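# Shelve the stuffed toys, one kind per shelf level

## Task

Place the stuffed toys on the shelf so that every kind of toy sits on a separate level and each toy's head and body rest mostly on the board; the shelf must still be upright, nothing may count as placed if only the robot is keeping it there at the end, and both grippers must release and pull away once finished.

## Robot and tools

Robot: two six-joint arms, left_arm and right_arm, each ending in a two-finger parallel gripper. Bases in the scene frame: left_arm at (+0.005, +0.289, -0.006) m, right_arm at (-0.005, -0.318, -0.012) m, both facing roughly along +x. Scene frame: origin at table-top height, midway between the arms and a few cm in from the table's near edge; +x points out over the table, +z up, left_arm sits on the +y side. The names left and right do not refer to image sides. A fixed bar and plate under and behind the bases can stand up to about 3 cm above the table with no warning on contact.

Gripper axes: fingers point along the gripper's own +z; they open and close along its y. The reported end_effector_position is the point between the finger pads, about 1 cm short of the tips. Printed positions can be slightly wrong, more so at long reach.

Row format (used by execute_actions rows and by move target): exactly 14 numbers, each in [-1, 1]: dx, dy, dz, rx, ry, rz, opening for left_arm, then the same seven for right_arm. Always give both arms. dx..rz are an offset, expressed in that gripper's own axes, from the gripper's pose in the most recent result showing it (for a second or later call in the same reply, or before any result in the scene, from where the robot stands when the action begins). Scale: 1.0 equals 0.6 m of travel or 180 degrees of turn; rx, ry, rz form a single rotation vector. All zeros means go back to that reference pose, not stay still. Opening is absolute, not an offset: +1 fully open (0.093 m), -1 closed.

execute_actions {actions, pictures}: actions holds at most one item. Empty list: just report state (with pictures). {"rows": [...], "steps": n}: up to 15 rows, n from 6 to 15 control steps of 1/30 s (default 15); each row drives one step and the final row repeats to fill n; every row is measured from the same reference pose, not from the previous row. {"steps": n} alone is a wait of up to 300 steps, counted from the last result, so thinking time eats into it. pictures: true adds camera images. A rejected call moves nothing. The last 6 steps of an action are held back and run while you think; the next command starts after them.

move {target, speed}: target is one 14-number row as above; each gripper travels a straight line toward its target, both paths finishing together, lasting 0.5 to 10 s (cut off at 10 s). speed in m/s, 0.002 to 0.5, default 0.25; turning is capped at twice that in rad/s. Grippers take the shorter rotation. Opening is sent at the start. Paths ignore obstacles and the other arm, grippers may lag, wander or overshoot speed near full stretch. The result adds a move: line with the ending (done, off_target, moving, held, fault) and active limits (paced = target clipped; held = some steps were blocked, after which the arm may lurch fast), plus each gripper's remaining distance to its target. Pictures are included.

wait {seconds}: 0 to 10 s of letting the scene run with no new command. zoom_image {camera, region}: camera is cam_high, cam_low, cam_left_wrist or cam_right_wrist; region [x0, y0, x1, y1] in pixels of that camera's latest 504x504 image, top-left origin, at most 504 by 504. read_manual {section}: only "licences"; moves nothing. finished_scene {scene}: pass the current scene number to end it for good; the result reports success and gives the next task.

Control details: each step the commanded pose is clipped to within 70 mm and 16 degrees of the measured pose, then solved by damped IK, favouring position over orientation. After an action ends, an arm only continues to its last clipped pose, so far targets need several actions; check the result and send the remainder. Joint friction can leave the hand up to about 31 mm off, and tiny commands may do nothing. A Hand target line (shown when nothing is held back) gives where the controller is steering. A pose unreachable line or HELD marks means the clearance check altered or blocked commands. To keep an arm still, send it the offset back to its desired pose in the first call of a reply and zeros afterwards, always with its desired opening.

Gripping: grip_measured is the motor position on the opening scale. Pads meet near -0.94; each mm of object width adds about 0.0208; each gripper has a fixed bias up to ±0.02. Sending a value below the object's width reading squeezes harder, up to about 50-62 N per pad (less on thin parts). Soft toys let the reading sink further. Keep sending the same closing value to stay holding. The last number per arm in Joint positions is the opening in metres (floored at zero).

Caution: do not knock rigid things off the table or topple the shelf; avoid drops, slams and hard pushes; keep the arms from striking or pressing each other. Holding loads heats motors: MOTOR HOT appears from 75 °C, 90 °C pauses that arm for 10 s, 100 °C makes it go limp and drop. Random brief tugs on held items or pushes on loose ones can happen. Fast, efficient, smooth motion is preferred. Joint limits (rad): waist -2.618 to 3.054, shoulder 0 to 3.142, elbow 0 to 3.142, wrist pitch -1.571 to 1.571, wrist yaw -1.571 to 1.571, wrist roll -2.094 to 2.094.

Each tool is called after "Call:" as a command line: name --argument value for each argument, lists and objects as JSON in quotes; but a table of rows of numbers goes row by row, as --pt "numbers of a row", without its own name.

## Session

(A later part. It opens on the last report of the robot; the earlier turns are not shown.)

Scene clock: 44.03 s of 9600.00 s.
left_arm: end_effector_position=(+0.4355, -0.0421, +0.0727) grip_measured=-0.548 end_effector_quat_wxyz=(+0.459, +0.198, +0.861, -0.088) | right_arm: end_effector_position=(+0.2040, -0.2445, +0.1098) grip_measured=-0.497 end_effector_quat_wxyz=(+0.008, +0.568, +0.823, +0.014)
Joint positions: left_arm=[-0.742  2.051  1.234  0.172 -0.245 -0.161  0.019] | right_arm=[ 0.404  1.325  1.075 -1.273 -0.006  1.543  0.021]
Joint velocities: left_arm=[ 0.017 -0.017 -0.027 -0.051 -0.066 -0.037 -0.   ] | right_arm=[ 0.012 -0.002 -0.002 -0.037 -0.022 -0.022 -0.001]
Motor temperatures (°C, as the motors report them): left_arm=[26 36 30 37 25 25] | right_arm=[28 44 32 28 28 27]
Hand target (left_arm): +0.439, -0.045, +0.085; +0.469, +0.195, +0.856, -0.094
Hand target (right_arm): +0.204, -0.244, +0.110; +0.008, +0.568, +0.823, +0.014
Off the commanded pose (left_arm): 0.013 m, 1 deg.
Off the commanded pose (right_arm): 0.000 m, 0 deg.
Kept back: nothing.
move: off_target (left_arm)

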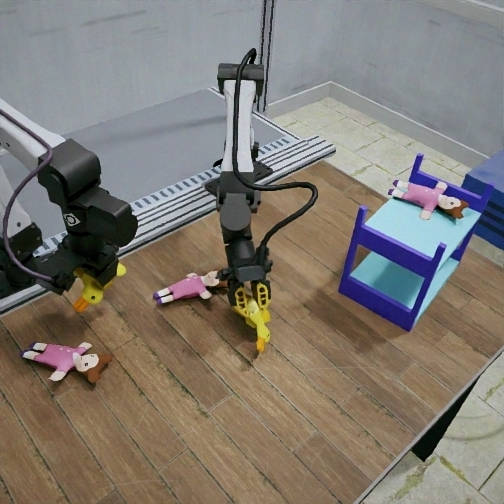

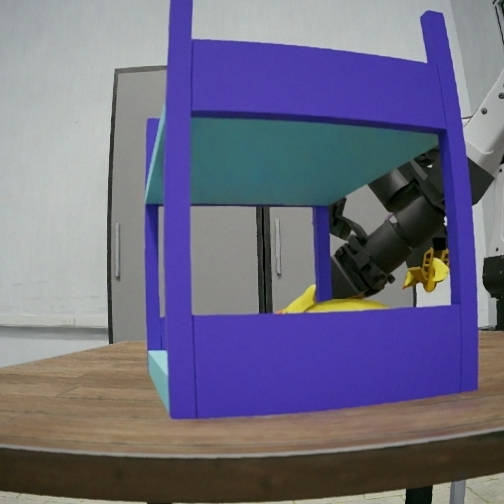

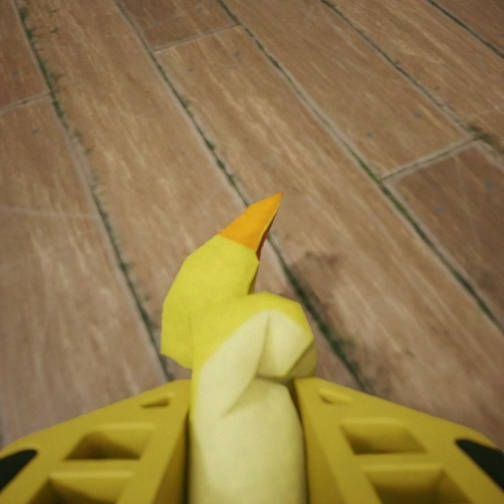

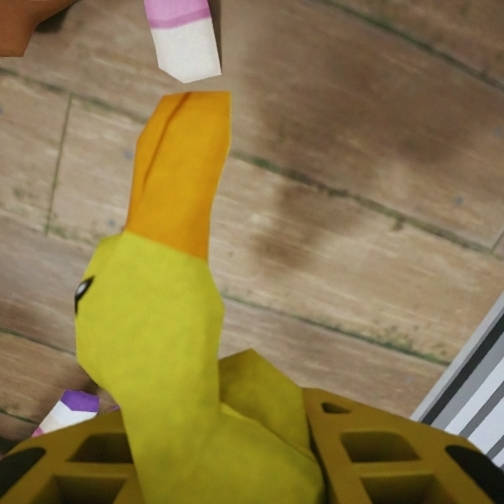

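Call:
move --target '[0.19,0.47,-0.312,-0.19,-0.143,-0.082,-0.55,0.165,0.43,0.02,0,0,-0.217,-0.5]'

Scene clock: 46.90 s of 9600.00 s.
left_arm: end_effector_position=(+0.3616, +0.3037, +0.0832) grip_measured=-0.548 end_effector_quat_wxyz=(+0.649, -0.082, +0.754, +0.064) | right_arm: end_effector_position=(+0.4092, -0.0613, +0.1092) grip_measured=-0.497 end_effector_quat_wxyz=(+0.029, +0.267, +0.963, +0.036)
Joint positions: left_arm=[-0.112  1.794  0.169  1.437 -0.301 -0.063  0.019] | right_arm=[ 0.623  2.443  2.551 -1.571 -0.006  1.095  0.021]
Joint velocities: left_arm=[-0.002 -0.007 -0.007 -0.022 -0.051 -0.022 -0.   ] | right_arm=[-0.007 -0.002  0.017  0.007 -0.037  0.022  0.   ]
Motor temperatures (°C, as the motors report them): left_arm=[26 36 30 37 25 25] | right_arm=[28 44 32 28 28 27]
Hand target (left_arm): +0.360, +0.307, +0.085; +0.654, -0.083, +0.749, +0.065
Hand target (right_arm): +0.407, -0.059, +0.105; +0.026, +0.260, +0.965, +0.028
Off the commanded pose (left_arm): 0.011 m, 2 deg.
Off the commanded pose (right_arm): 0.003 m, 4 deg.
joint sent to its limit (right arm) — the command would take joint 4 (wrist pitch) past its lower limit, so that joint was sent only as far as its limit.
Kept back: nothing.
move: off_target (left_arm, right_arm)

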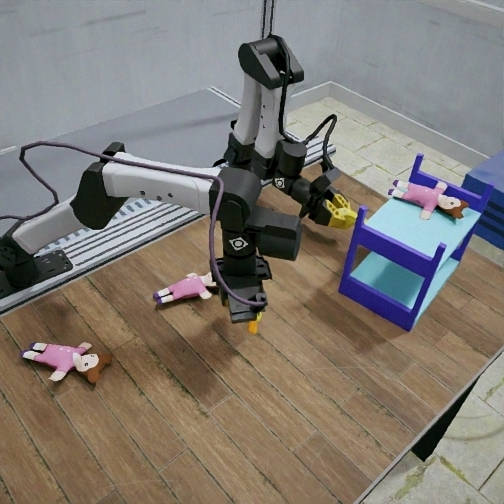

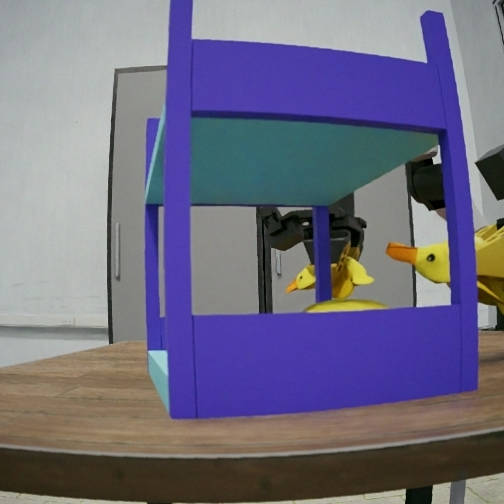

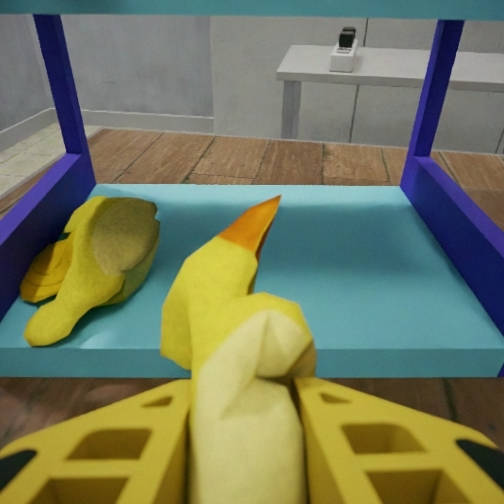

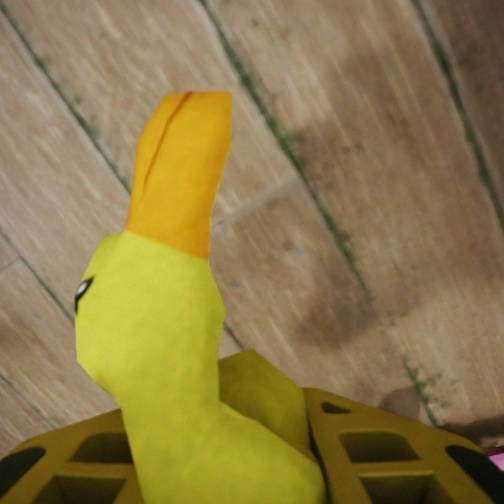

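Call:
move --target '[-0.007,0.017,0.215,0,-0.01,0,-0.55,0,0,0.155,0,0,0,-0.5]' --speed 0.12

Call:
move --target '[0,0,0,0,0,0,0.3,0,0,0,0,0,0,1]'

Call:
move --target '[0,0,-0.17,0,0,0,0.3,0,0,-0.14,0,0,0,1]' --speed 0.15

Scene clock: 48.73 s of 9600.00 s.
left_arm: end_effector_position=(+0.4792, +0.3347, +0.0690) grip_measured=-0.548 end_effector_quat_wxyz=(+0.661, -0.085, +0.743, +0.063) | right_arm: end_effector_position=(+0.4226, -0.0530, +0.0282) grip_measured=-0.497 end_effector_quat_wxyz=(+0.038, +0.267, +0.962, +0.046)
Joint positions: left_arm=[ 0.022  2.133  0.642  1.342 -0.173 -0.04   0.019] | right_arm=[ 0.623  2.416  2.172 -1.192 -0.006  1.095  0.021]
Joint velocities: left_arm=[ 0.007 -0.012 -0.017  0.022  0.037  0.051 -0.001] | right_arm=[-0.007 -0.012 -0.002  0.037  0.022 -0.007  0.   ]
Motor temperatures (°C, as the motors report them): left_arm=[26 36 30 37 25 25] | right_arm=[28 45 32 28 28 27]
Hand target (left_arm): +0.485, +0.339, +0.069; +0.660, -0.082, +0.744, +0.064
Hand target (right_arm): +0.417, -0.056, +0.017; +0.029, +0.267, +0.963, +0.036
Off the commanded pose (left_arm): 0.008 m, 0 deg.
Off the commanded pose (right_arm): 0.014 m, 2 deg.
Kept back: nothing.
move: off_target (right_arm)

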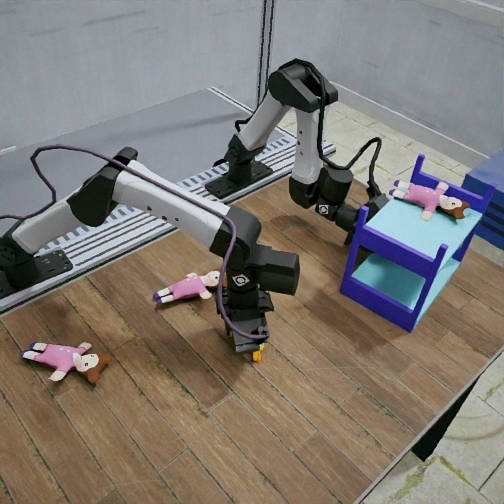

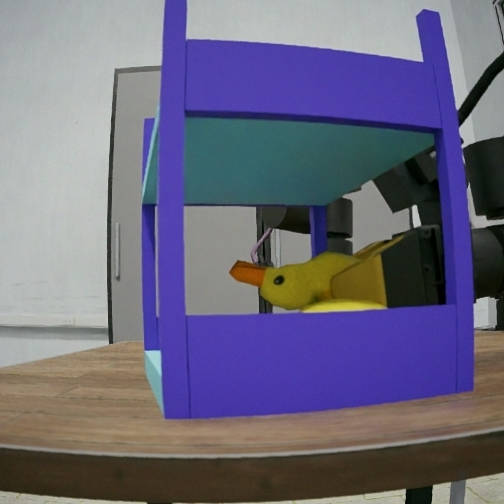

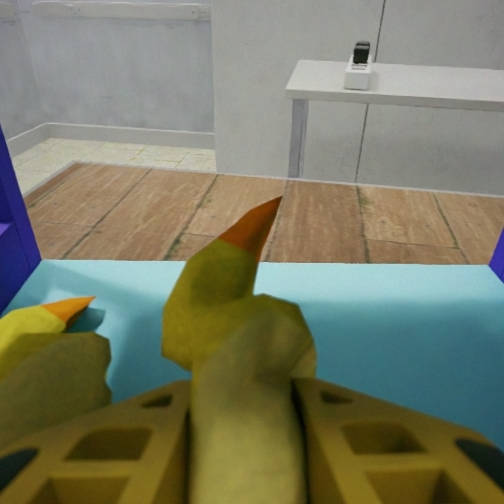

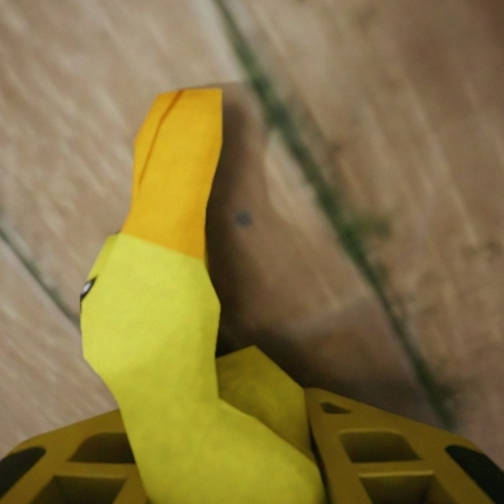

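Scene clock: 49.23 s of 9600.00 s.
left_arm: end_effector_position=(+0.4792, +0.3347, +0.0690) grip_measured=+0.298 end_effector_quat_wxyz=(+0.661, -0.085, +0.743, +0.063) | right_arm: end_effector_position=(+0.4244, -0.0518, +0.0306) grip_measured=+1.000 end_effector_quat_wxyz=(+0.042, +0.267, +0.962, +0.051)
Joint positions: left_arm=[ 0.022  2.133  0.642  1.342 -0.173 -0.04   0.06 ] | right_arm=[ 0.623  2.411  2.172 -1.184 -0.006  1.095  0.093]
Joint velocities: left_arm=[-0.007 -0.022 -0.012 -0.022 -0.051  0.007 -0.002] | right_arm=[-0.022  0.022  0.002 -0.051  0.022 -0.037  0.   ]
Motor temperatures (°C, as the motors report them): left_arm=[26 36 30 38 25 25] | right_arm=[28 45 32 28 28 27]
Hand target (left_arm): +0.479, +0.335, +0.069; +0.661, -0.085, +0.743, +0.063
Hand target (right_arm): +0.423, -0.053, +0.028; +0.038, +0.267, +0.962, +0.046
Off the commanded pose (left_arm): 0.000 m, 0 deg.
Off the commanded pose (right_arm): 0.003 m, 1 deg.
Kept back: nothing.
move: done

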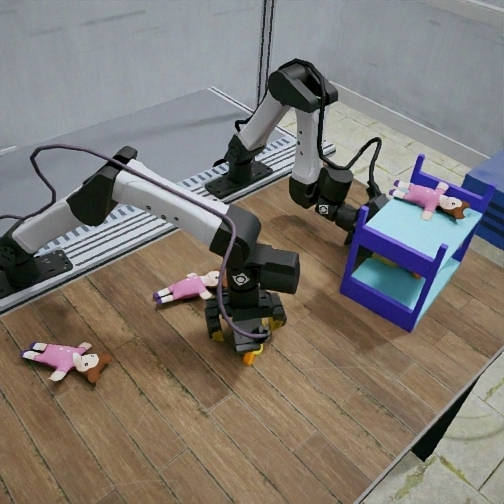

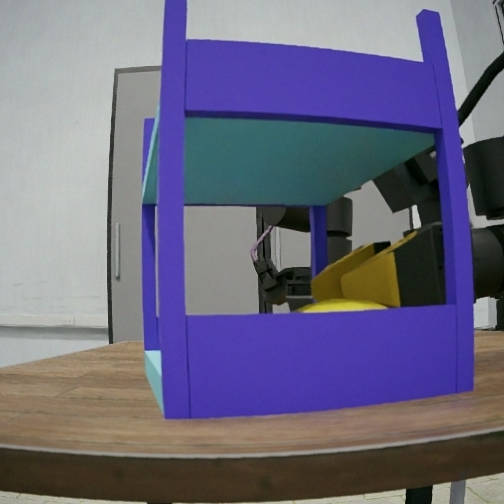

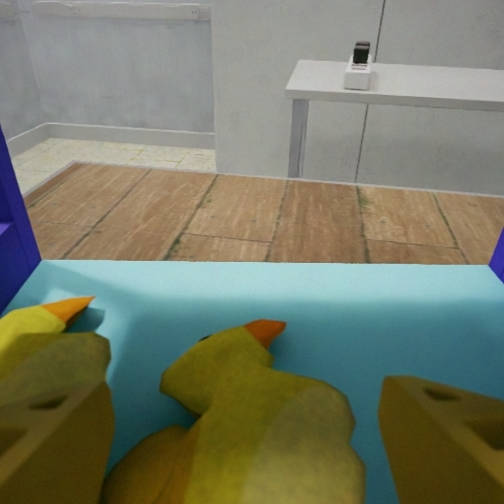

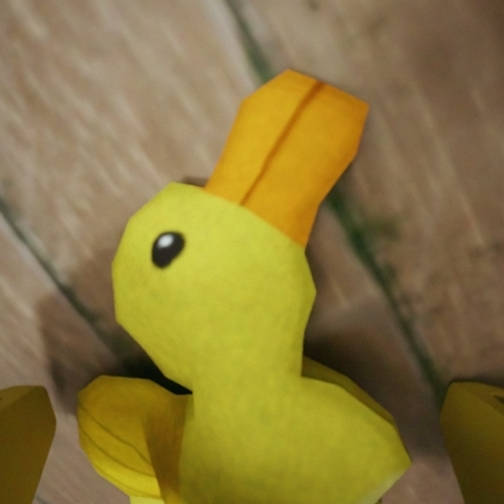

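Scene clock: 50.60 s of 9600.00 s.
left_arm: end_effector_position=(+0.3819, +0.3183, +0.0712) grip_measured=+0.298 end_effector_quat_wxyz=(+0.650, -0.083, +0.753, +0.068) | right_arm: end_effector_position=(+0.4152, -0.0576, +0.1220) grip_measured=+1.000 end_effector_quat_wxyz=(+0.052, +0.266, +0.961, +0.061)
Joint positions: left_arm=[-0.041  1.937  0.243  1.513 -0.239 -0.045  0.06 ] | right_arm=[ 0.623  2.389  2.498 -1.504 -0.006  1.095  0.093]
Joint velocities: left_arm=[ 0.002 -0.012  0.002  0.081 -0.051 -0.051 -0.001] | right_arm=[-0.022 -0.017 -0.012 -0.051 -0.007  0.037  0.   ]
Motor temperatures (°C, as the motors report them): left_arm=[26 36 30 38 25 25] | right_arm=[28 46 32 28 28 27]
Hand target (left_arm): +0.380, +0.315, +0.080; +0.661, -0.085, +0.743, +0.064
Hand target (right_arm): +0.414, -0.058, +0.114; +0.042, +0.267, +0.962, +0.051
Off the commanded pose (left_arm): 0.011 m, 2 deg.
Off the commanded pose (right_arm): 0.008 m, 2 deg.
Kept back: nothing.
move: off_target (left_arm)

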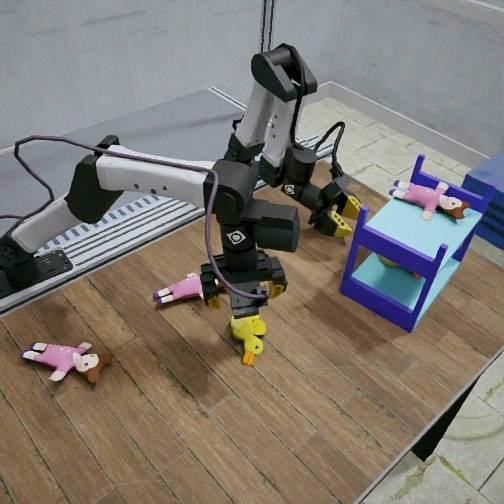

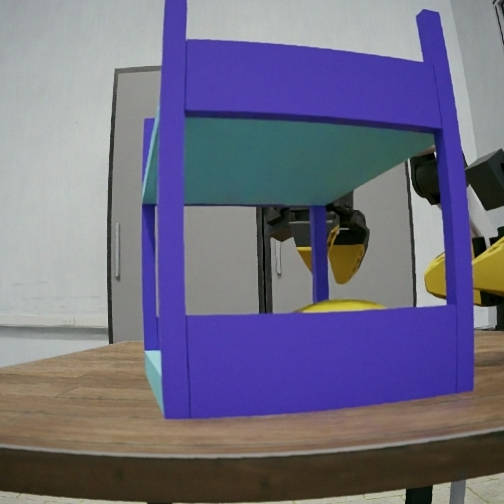

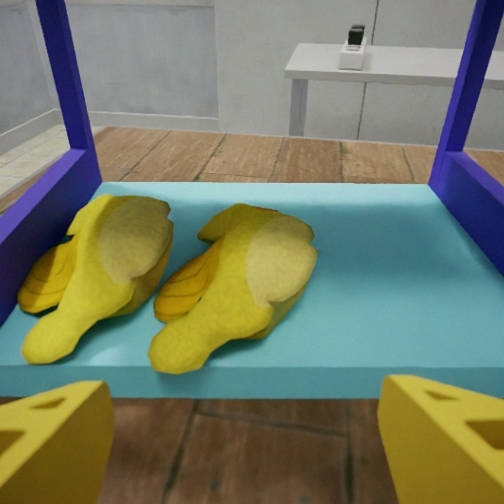

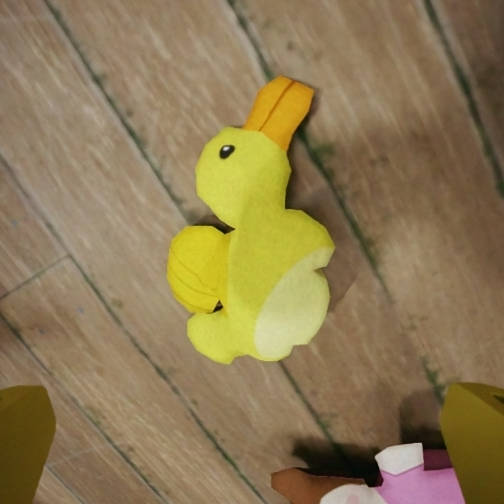

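Call:
move --target '[-0.022,-0.487,-0.19,0.238,0.114,0.085,1,-0.033,-0.58,-0.08,0.032,0.042,-0.31,0.5]' --speed 0.3

Scene clock: 53.30 s of 9600.00 s.
left_arm: end_effector_position=(+0.3308, +0.0162, +0.1033) grip_measured=+0.993 end_effector_quat_wxyz=(+0.484, +0.247, +0.829, -0.130) | right_arm: end_effector_position=(+0.2635, -0.3672, +0.1255) grip_measured=+0.503 end_effector_quat_wxyz=(+0.012, -0.216, +0.976, -0.009)
Joint positions: left_arm=[-0.772  1.569  0.688  0.328 -0.169 -0.095  0.093] | right_arm=[-0.118  1.529  1.31  -1.311 -0.003 -0.623  0.069]
Joint velocities: left_arm=[-0.012 -0.002  0.032 -0.066 -0.051  0.037 -0.   ] | right_arm=[ 0.007 -0.022 -0.007  0.022  0.051 -0.051  0.001]
Motor temperatures (°C, as the motors report them): left_arm=[26 36 30 38 25 25] | right_arm=[28 46 32 28 28 27]
Hand target (left_arm): +0.331, +0.009, +0.106; +0.483, +0.250, +0.828, -0.136
Hand target (right_arm): +0.255, -0.369, +0.123; +0.002, -0.216, +0.976, -0.007
Off the commanded pose (left_arm): 0.009 m, 1 deg.
Off the commanded pose (right_arm): 0.015 m, 2 deg.
Kept back: nothing.
move: off_target (right_arm)

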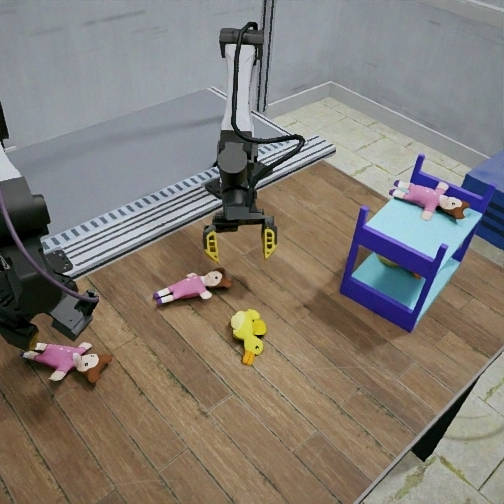

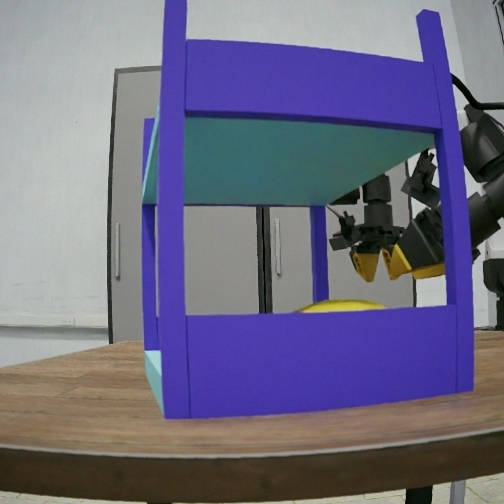

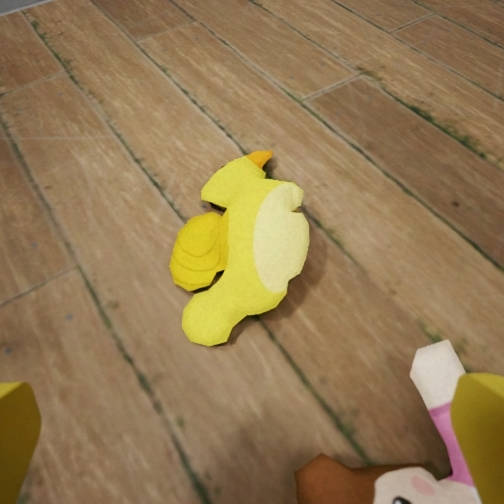

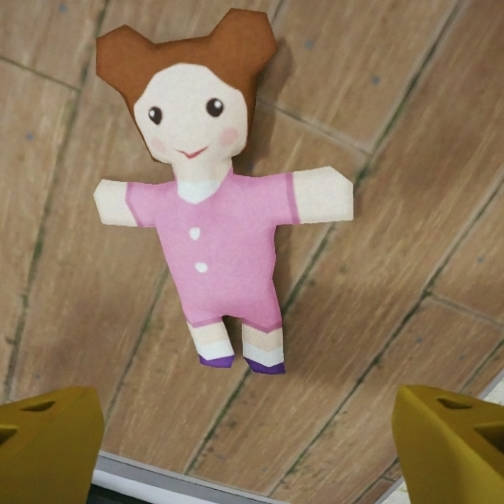

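Call:
move --target '[0,0.008,0.237,0,0,0,1,0.03,0.02,0.187,0,0,-0.045,0.5]' --speed 0.15

Call:
move --target '[0,0,0,0,0,0,-0.55,0,0,0,0,0,0,-0.5]'

Call:
move --target '[-0.085,0,-0.055,0,0,0,-0.55,0,0,-0.15,0,0,0,-0.5]'

Scene clock: 55.13 s of 9600.00 s.
left_arm: end_effector_position=(+0.4270, -0.0452, +0.0227) grip_measured=+0.993 end_effector_quat_wxyz=(+0.468, +0.252, +0.838, -0.124) | right_arm: end_effector_position=(+0.2536, -0.3664, +0.0219) grip_measured=+0.503 end_effector_quat_wxyz=(+0.025, -0.283, +0.959, -0.017)
Joint positions: left_arm=[-0.721  2.149  1.095  0.467 -0.121 -0.066  0.093] | right_arm=[-0.118  1.543  0.9   -0.855 -0.003 -0.762  0.069]
Joint velocities: left_arm=[ 0.002 -0.007 -0.012 -0.007 -0.007 -0.007  0.   ] | right_arm=[-0.002 -0.022 -0.002  0.051 -0.066  0.007  0.   ]
Motor temperatures (°C, as the motors report them): left_arm=[26 36 30 38 25 25] | right_arm=[28 45 32 28 28 27]
Hand target (left_arm): +0.438, -0.046, +0.033; +0.484, +0.247, +0.829, -0.130
Hand target (right_arm): +0.246, -0.366, +0.013; +0.011, -0.284, +0.959, -0.009
Off the commanded pose (left_arm): 0.015 m, 2 deg.
Off the commanded pose (right_arm): 0.013 m, 2 deg.
Kept back: nothing.
move: off_target (left_arm, right_arm)

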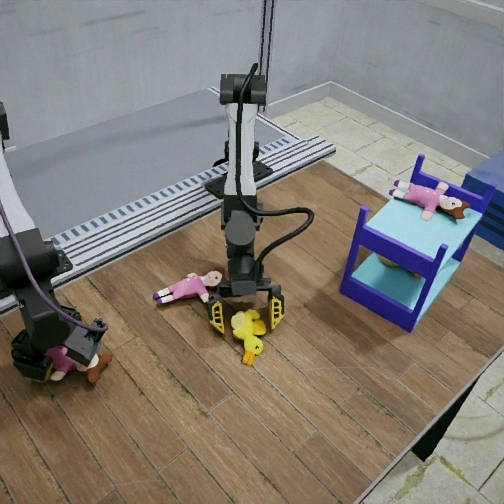

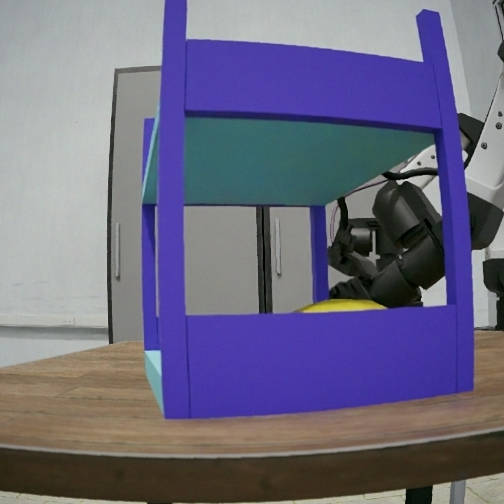

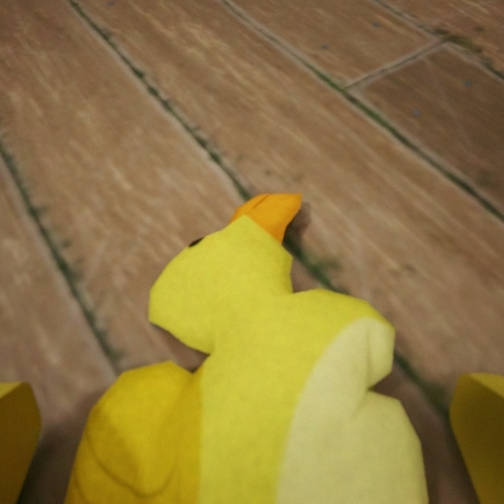

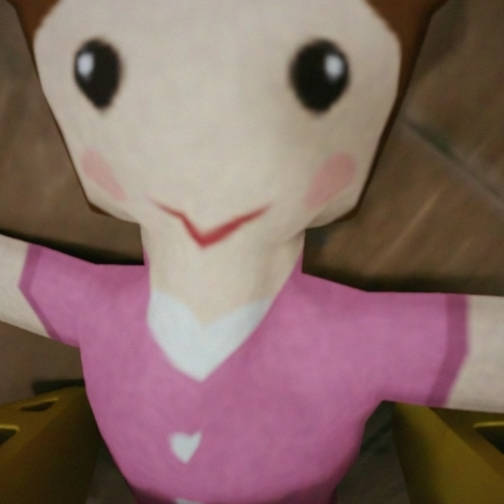

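Scene clock: 55.63 s of 9600.00 s.
left_arm: end_effector_position=(+0.4274, -0.0457, +0.0236) grip_measured=-0.547 end_effector_quat_wxyz=(+0.470, +0.252, +0.837, -0.125) | right_arm: end_effector_position=(+0.2537, -0.3664, +0.0219) grip_measured=-0.495 end_effector_quat_wxyz=(+0.026, -0.283, +0.959, -0.017)
Joint positions: left_arm=[-0.721  2.149  1.095  0.471 -0.12  -0.066  0.019] | right_arm=[-0.118  1.543  0.9   -0.854 -0.003 -0.762  0.021]
Joint velocities: left_arm=[ 0.017 -0.017  0.002 -0.037 -0.051 -0.007  0.001] | right_arm=[-0.017 -0.002 -0.002 -0.051  0.037 -0.007  0.001]
Motor temperatures (°C, as the motors report them): left_arm=[26 37 30 38 25 25] | right_arm=[28 45 32 28 28 27]
Hand target (left_arm): +0.427, -0.045, +0.023; +0.468, +0.252, +0.838, -0.124
Hand target (right_arm): +0.254, -0.366, +0.022; +0.026, -0.283, +0.959, -0.017
Off the commanded pose (left_arm): 0.001 m, 0 deg.
Off the commanded pose (right_arm): 0.000 m, 0 deg.
Kept back: nothing.
move: done

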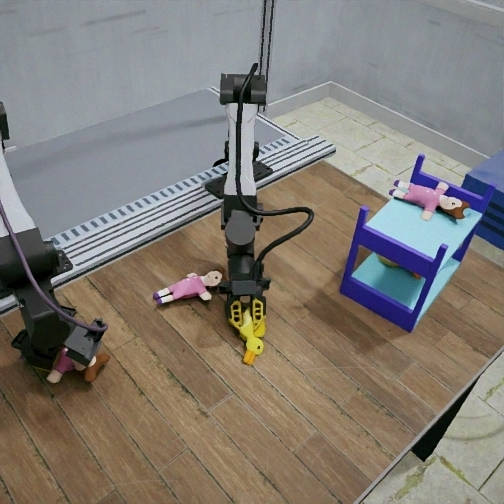

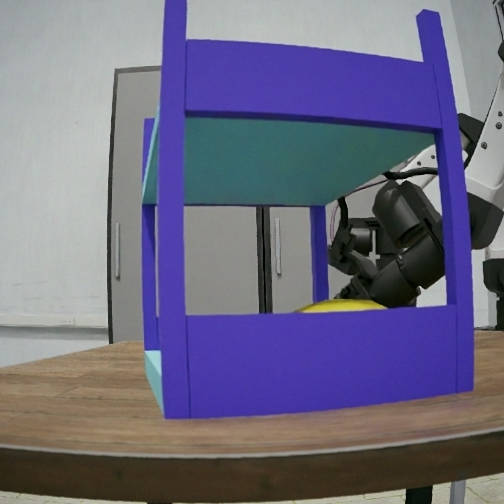

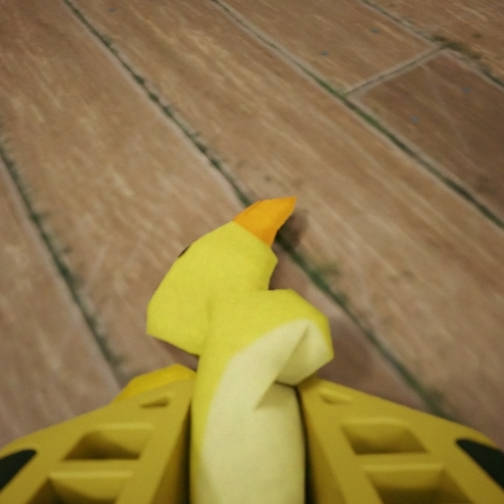

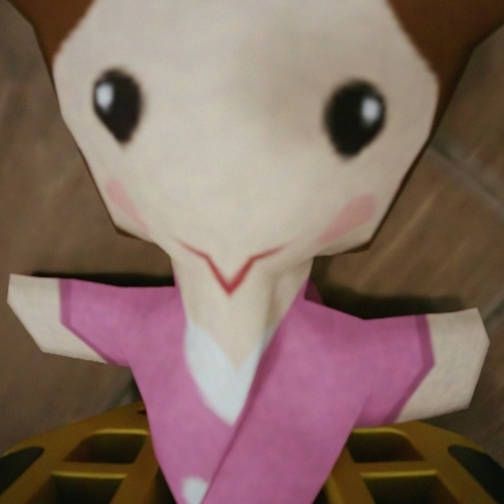

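Scene clock: 56.73 s of 9600.00 s.
left_arm: end_effector_position=(+0.4216, -0.0420, +0.0716) grip_measured=-0.548 end_effector_quat_wxyz=(+0.459, +0.255, +0.843, -0.120) | right_arm: end_effector_position=(+0.2486, -0.3646, +0.1091) grip_measured=-0.496 end_effector_quat_wxyz=(+0.027, -0.283, +0.958, -0.018)
Joint positions: left_arm=[-0.721  2.006  1.139  0.255 -0.12  -0.066  0.019] | right_arm=[-0.118  1.441  1.162 -1.217 -0.003 -0.762  0.021]
Joint velocities: left_arm=[-0.022 -0.002  0.002  0.037  0.022 -0.022 -0.   ] | right_arm=[-0.012 -0.002  0.007 -0.037 -0.051  0.022 -0.001]
Motor temperatures (°C, as the motors report them): left_arm=[26 37 30 38 25 25] | right_arm=[28 45 32 28 28 27]
Hand target (left_arm): +0.425, -0.045, +0.085; +0.470, +0.252, +0.836, -0.125
Hand target (right_arm): +0.247, -0.364, +0.112; +0.026, -0.283, +0.958, -0.017
Off the commanded pose (left_arm): 0.014 m, 2 deg.
Off the commanded pose (right_arm): 0.003 m, 0 deg.
Kept back: nothing.
move: off_target (left_arm)

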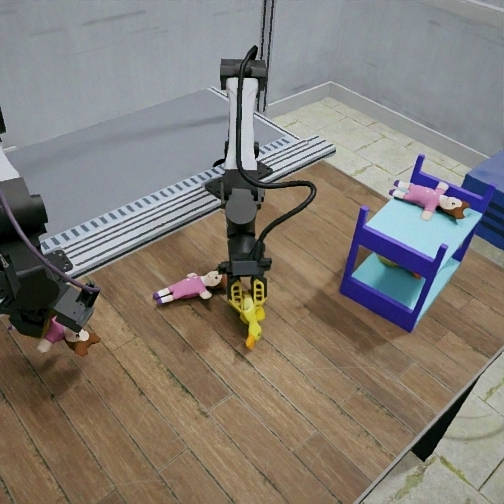

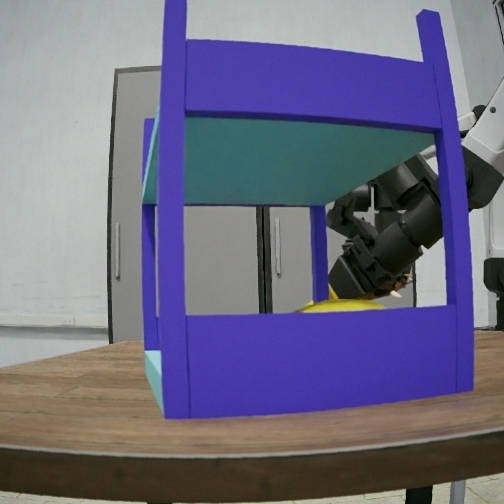

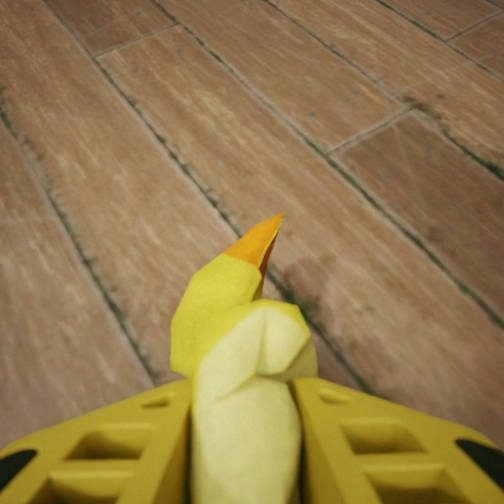

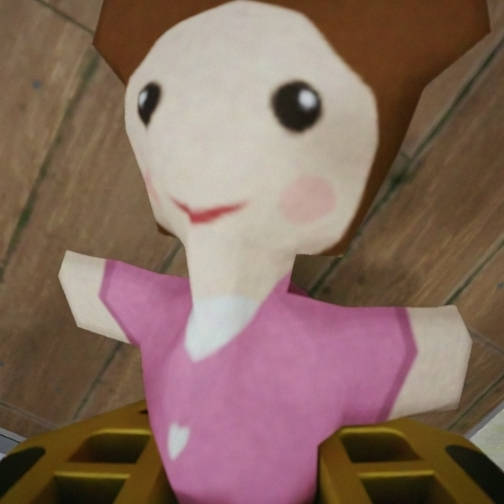

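Call:
move --target '[0.163,0.348,-0.2875,-0.231,-0.135,-0.095,-0.55,-0.48,0.275,0.02,0,0,0.322,-0.5]'

Scene clock: 59.90 s of 9600.00 s.
left_arm: end_effector_position=(+0.3714, +0.2341, +0.0854) grip_measured=-0.548 end_effector_quat_wxyz=(+0.651, -0.073, +0.753, +0.061) | right_arm: end_effector_position=(+0.3971, -0.0684, +0.1076) grip_measured=-0.496 end_effector_quat_wxyz=(+0.033, +0.215, +0.976, +0.013)
Joint positions: left_arm=[-0.41   1.821  0.272  1.342 -0.577 -0.114  0.019] | right_arm=[ 0.636  2.372  2.417 -1.534  0.029  0.999  0.021]
Joint velocities: left_arm=[-0.002 -0.002 -0.002  0.051 -0.022  0.051  0.   ] | right_arm=[ 0.007  0.017 -0.007  0.022 -0.022  0.022  0.   ]
Motor temperatures (°C, as the motors report them): left_arm=[26 37 30 38 25 25] | right_arm=[28 44 33 28 28 27]
Hand target (left_arm): +0.370, +0.241, +0.087; +0.655, -0.081, +0.748, +0.068
Hand target (right_arm): +0.396, -0.069, +0.101; +0.028, +0.216, +0.976, +0.003
Off the commanded pose (left_arm): 0.010 m, 2 deg.
Off the commanded pose (right_arm): 0.008 m, 2 deg.
Kept back: nothing.
move: done

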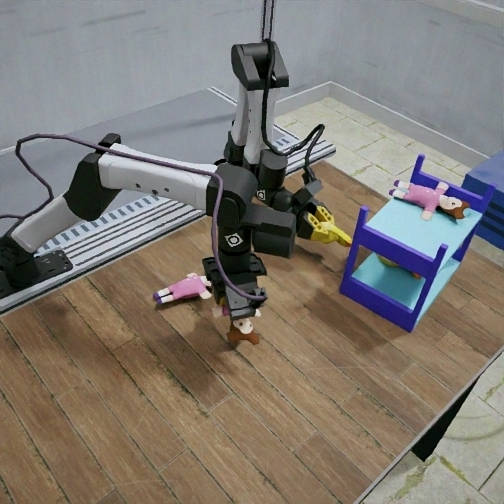

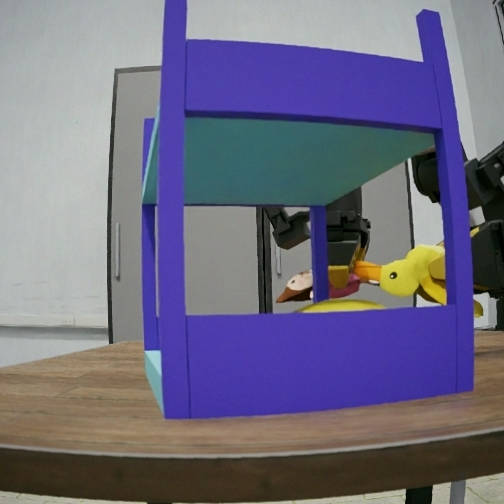

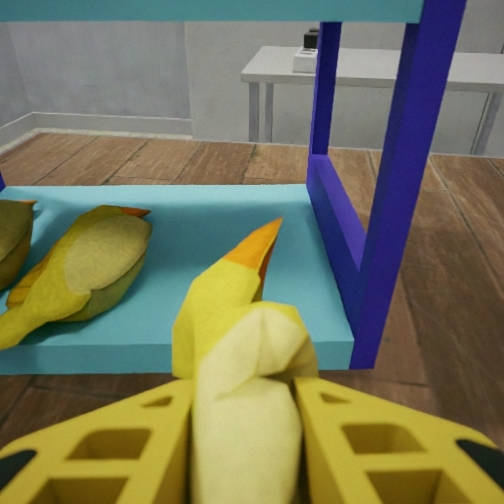

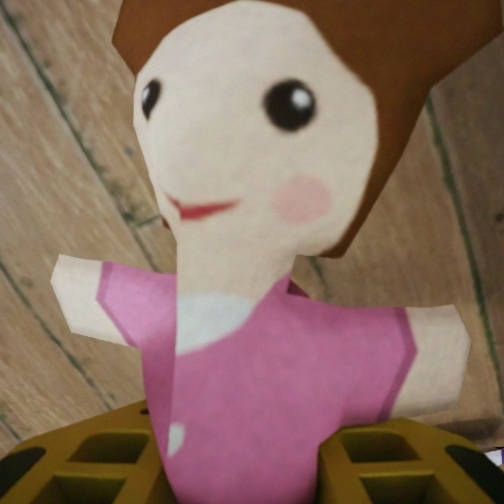

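Call:
move --target '[0.005,0.03,0.22,0,-0.01,0,-0.55,-0.03,0,0.15,0,0,0,-0.5]' --speed 0.12

Call:
move --target '[0,0,0,0,0,0,0.2,0,0,0,0,0,0,0.6]'

Call:
move --target '[0,0,-0.17,0,0,0,0.2,0,0,-0.14,0,0,0,0.6]' --speed 0.15

Scene clock: 61.70 s of 9600.00 s.
left_arm: end_effector_position=(+0.4901, +0.2730, +0.0616) grip_measured=-0.548 end_effector_quat_wxyz=(+0.660, -0.077, +0.745, +0.062) | right_arm: end_effector_position=(+0.4220, -0.0692, +0.0348) grip_measured=-0.496 end_effector_quat_wxyz=(+0.045, +0.214, +0.976, +0.023)
Joint positions: left_arm=[-0.162  2.183  0.704  1.319 -0.342 -0.06   0.019] | right_arm=[ 0.608  2.395  2.164 -1.226  0.029  0.968  0.021]
Joint velocities: left_arm=[ 0.002  0.007  0.002  0.051 -0.095  0.022 -0.   ] | right_arm=[ 0.007  0.007 -0.007  0.007 -0.007 -0.007  0.   ]
Motor temperatures (°C, as the motors report them): left_arm=[26 37 30 39 25 25] | right_arm=[28 45 33 28 28 27]
Hand target (left_arm): +0.496, +0.275, +0.063; +0.662, -0.073, +0.743, +0.061
Hand target (right_arm): +0.421, -0.075, +0.019; +0.033, +0.215, +0.976, +0.013
Off the commanded pose (left_arm): 0.007 m, 1 deg.
Off the commanded pose (right_arm): 0.017 m, 2 deg.
Kept back: nothing.
move: off_target (right_arm)

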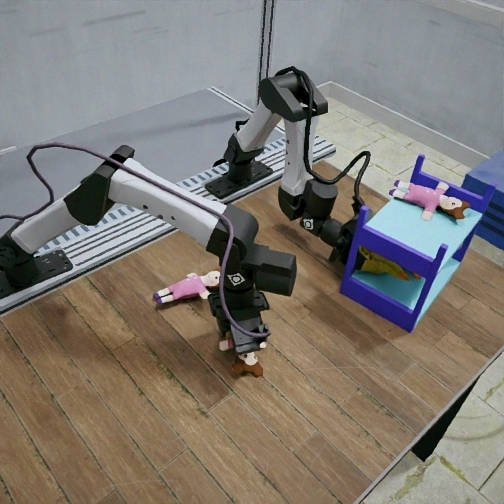

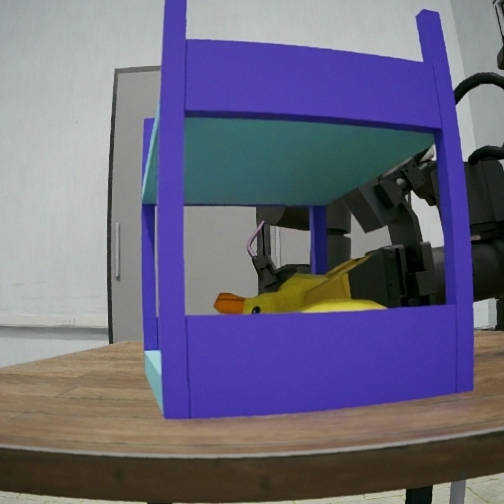

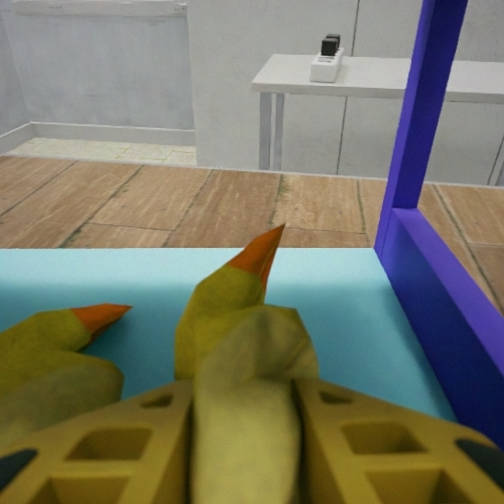

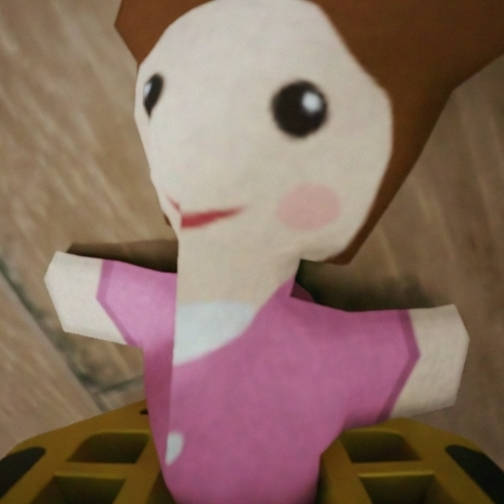

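Scene clock: 62.20 s of 9600.00 s.
left_arm: end_effector_position=(+0.4901, +0.2730, +0.0616) grip_measured=+0.198 end_effector_quat_wxyz=(+0.660, -0.077, +0.745, +0.062) | right_arm: end_effector_position=(+0.4220, -0.0692, +0.0348) grip_measured=+0.597 end_effector_quat_wxyz=(+0.045, +0.214, +0.976, +0.023)
Joint positions: left_arm=[-0.162  2.183  0.704  1.319 -0.342 -0.06   0.055] | right_arm=[ 0.608  2.395  2.164 -1.226  0.029  0.968  0.074]
Joint velocities: left_arm=[-0.007 -0.002 -0.002 -0.037  0.037 -0.081  0.001] | right_arm=[ 0.022  0.002 -0.007  0.022 -0.007 -0.081 -0.   ]
Motor temperatures (°C, as the motors report them): left_arm=[26 37 30 39 25 25] | right_arm=[28 45 33 28 28 27]
Hand target (left_arm): +0.490, +0.273, +0.062; +0.660, -0.077, +0.745, +0.062
Hand target (right_arm): +0.422, -0.069, +0.035; +0.045, +0.214, +0.976, +0.023
Off the commanded pose (left_arm): 0.000 m, 0 deg.
Off the commanded pose (right_arm): 0.000 m, 0 deg.
Kept back: nothing.
move: done

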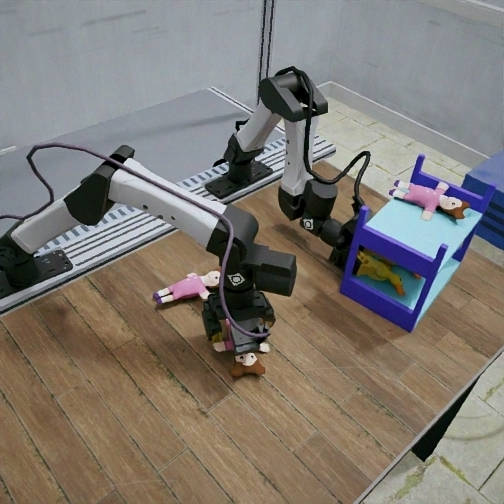

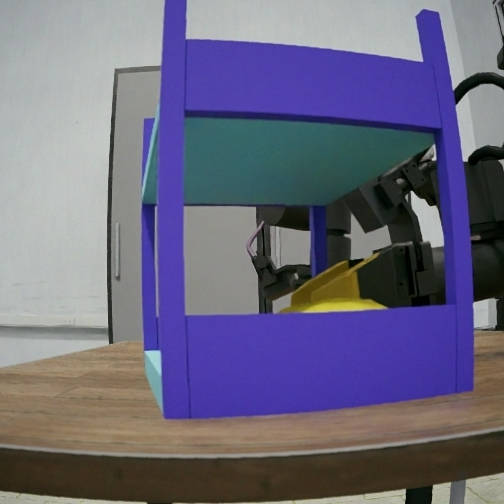

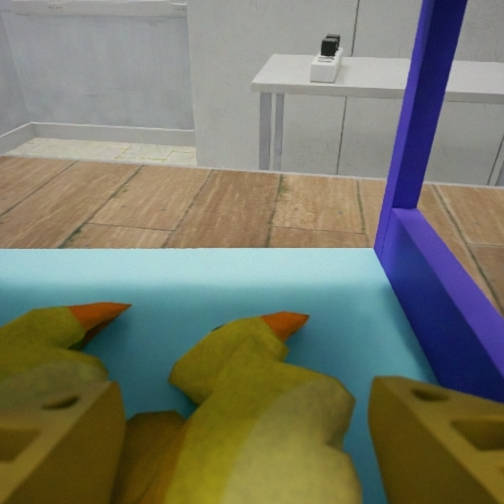

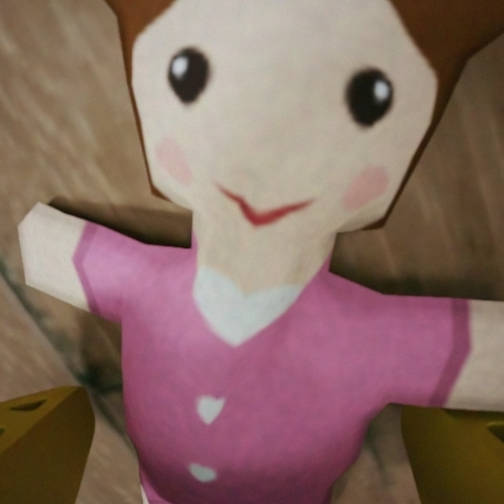

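Scene clock: 63.60 s of 9600.00 s.
left_arm: end_effector_position=(+0.3930, +0.2568, +0.0643) grip_measured=+0.198 end_effector_quat_wxyz=(+0.649, -0.072, +0.754, +0.068) | right_arm: end_effector_position=(+0.4153, -0.0732, +0.1263) grip_measured=+0.598 end_effector_quat_wxyz=(+0.057, +0.214, +0.975, +0.034)
Joint positions: left_arm=[-0.293  1.999  0.324  1.476 -0.472 -0.077  0.055] | right_arm=[ 0.608  2.403  2.547 -1.569  0.029  0.968  0.074]
Joint velocities: left_arm=[-0.007  0.007 -0.002  0.037  0.007 -0.022  0.001] | right_arm=[ 0.007 -0.012 -0.012 -0.037  0.022  0.037 -0.   ]
Motor temperatures (°C, as the motors report them): left_arm=[26 37 30 39 25 25] | right_arm=[28 46 33 28 28 27]
Hand target (left_arm): +0.391, +0.254, +0.073; +0.660, -0.076, +0.745, +0.062
Hand target (right_arm): +0.412, -0.072, +0.118; +0.046, +0.214, +0.976, +0.024
Off the commanded pose (left_arm): 0.011 m, 2 deg.
Off the commanded pose (right_arm): 0.008 m, 2 deg.
joint sent to its limit (right arm) — the command would take joint 4 (wrist pitch) past its lower limit, so that joint was sent only as far as its limit.
Kept back: nothing.
move: off_target (left_arm)

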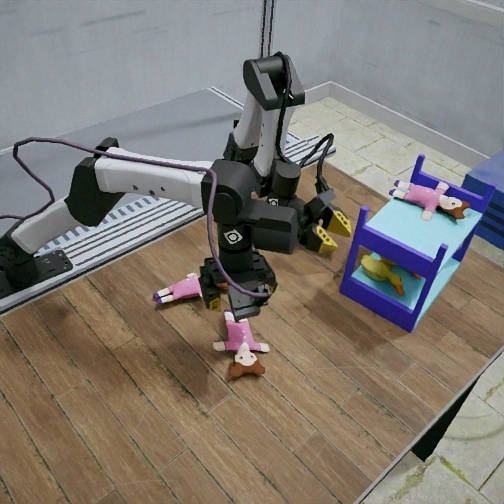

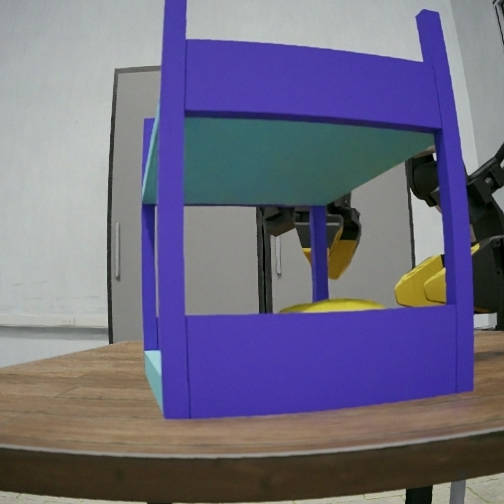

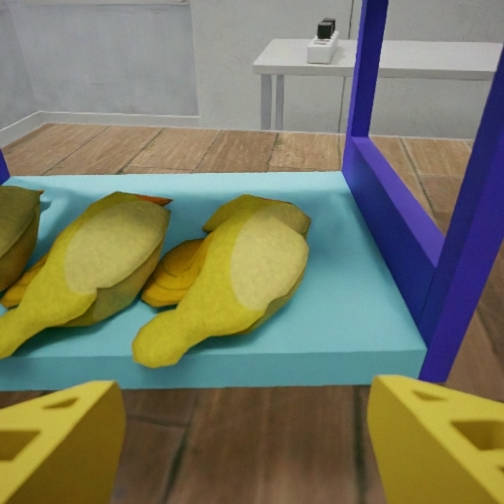

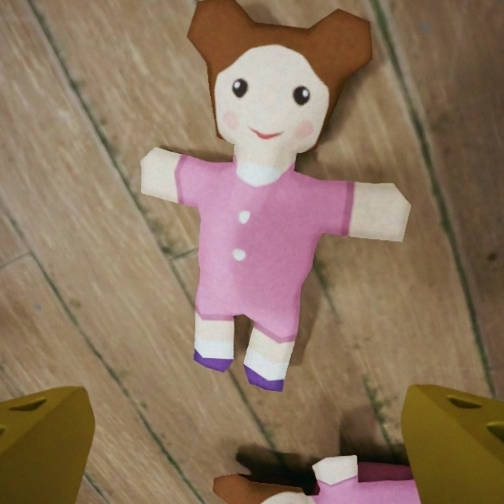

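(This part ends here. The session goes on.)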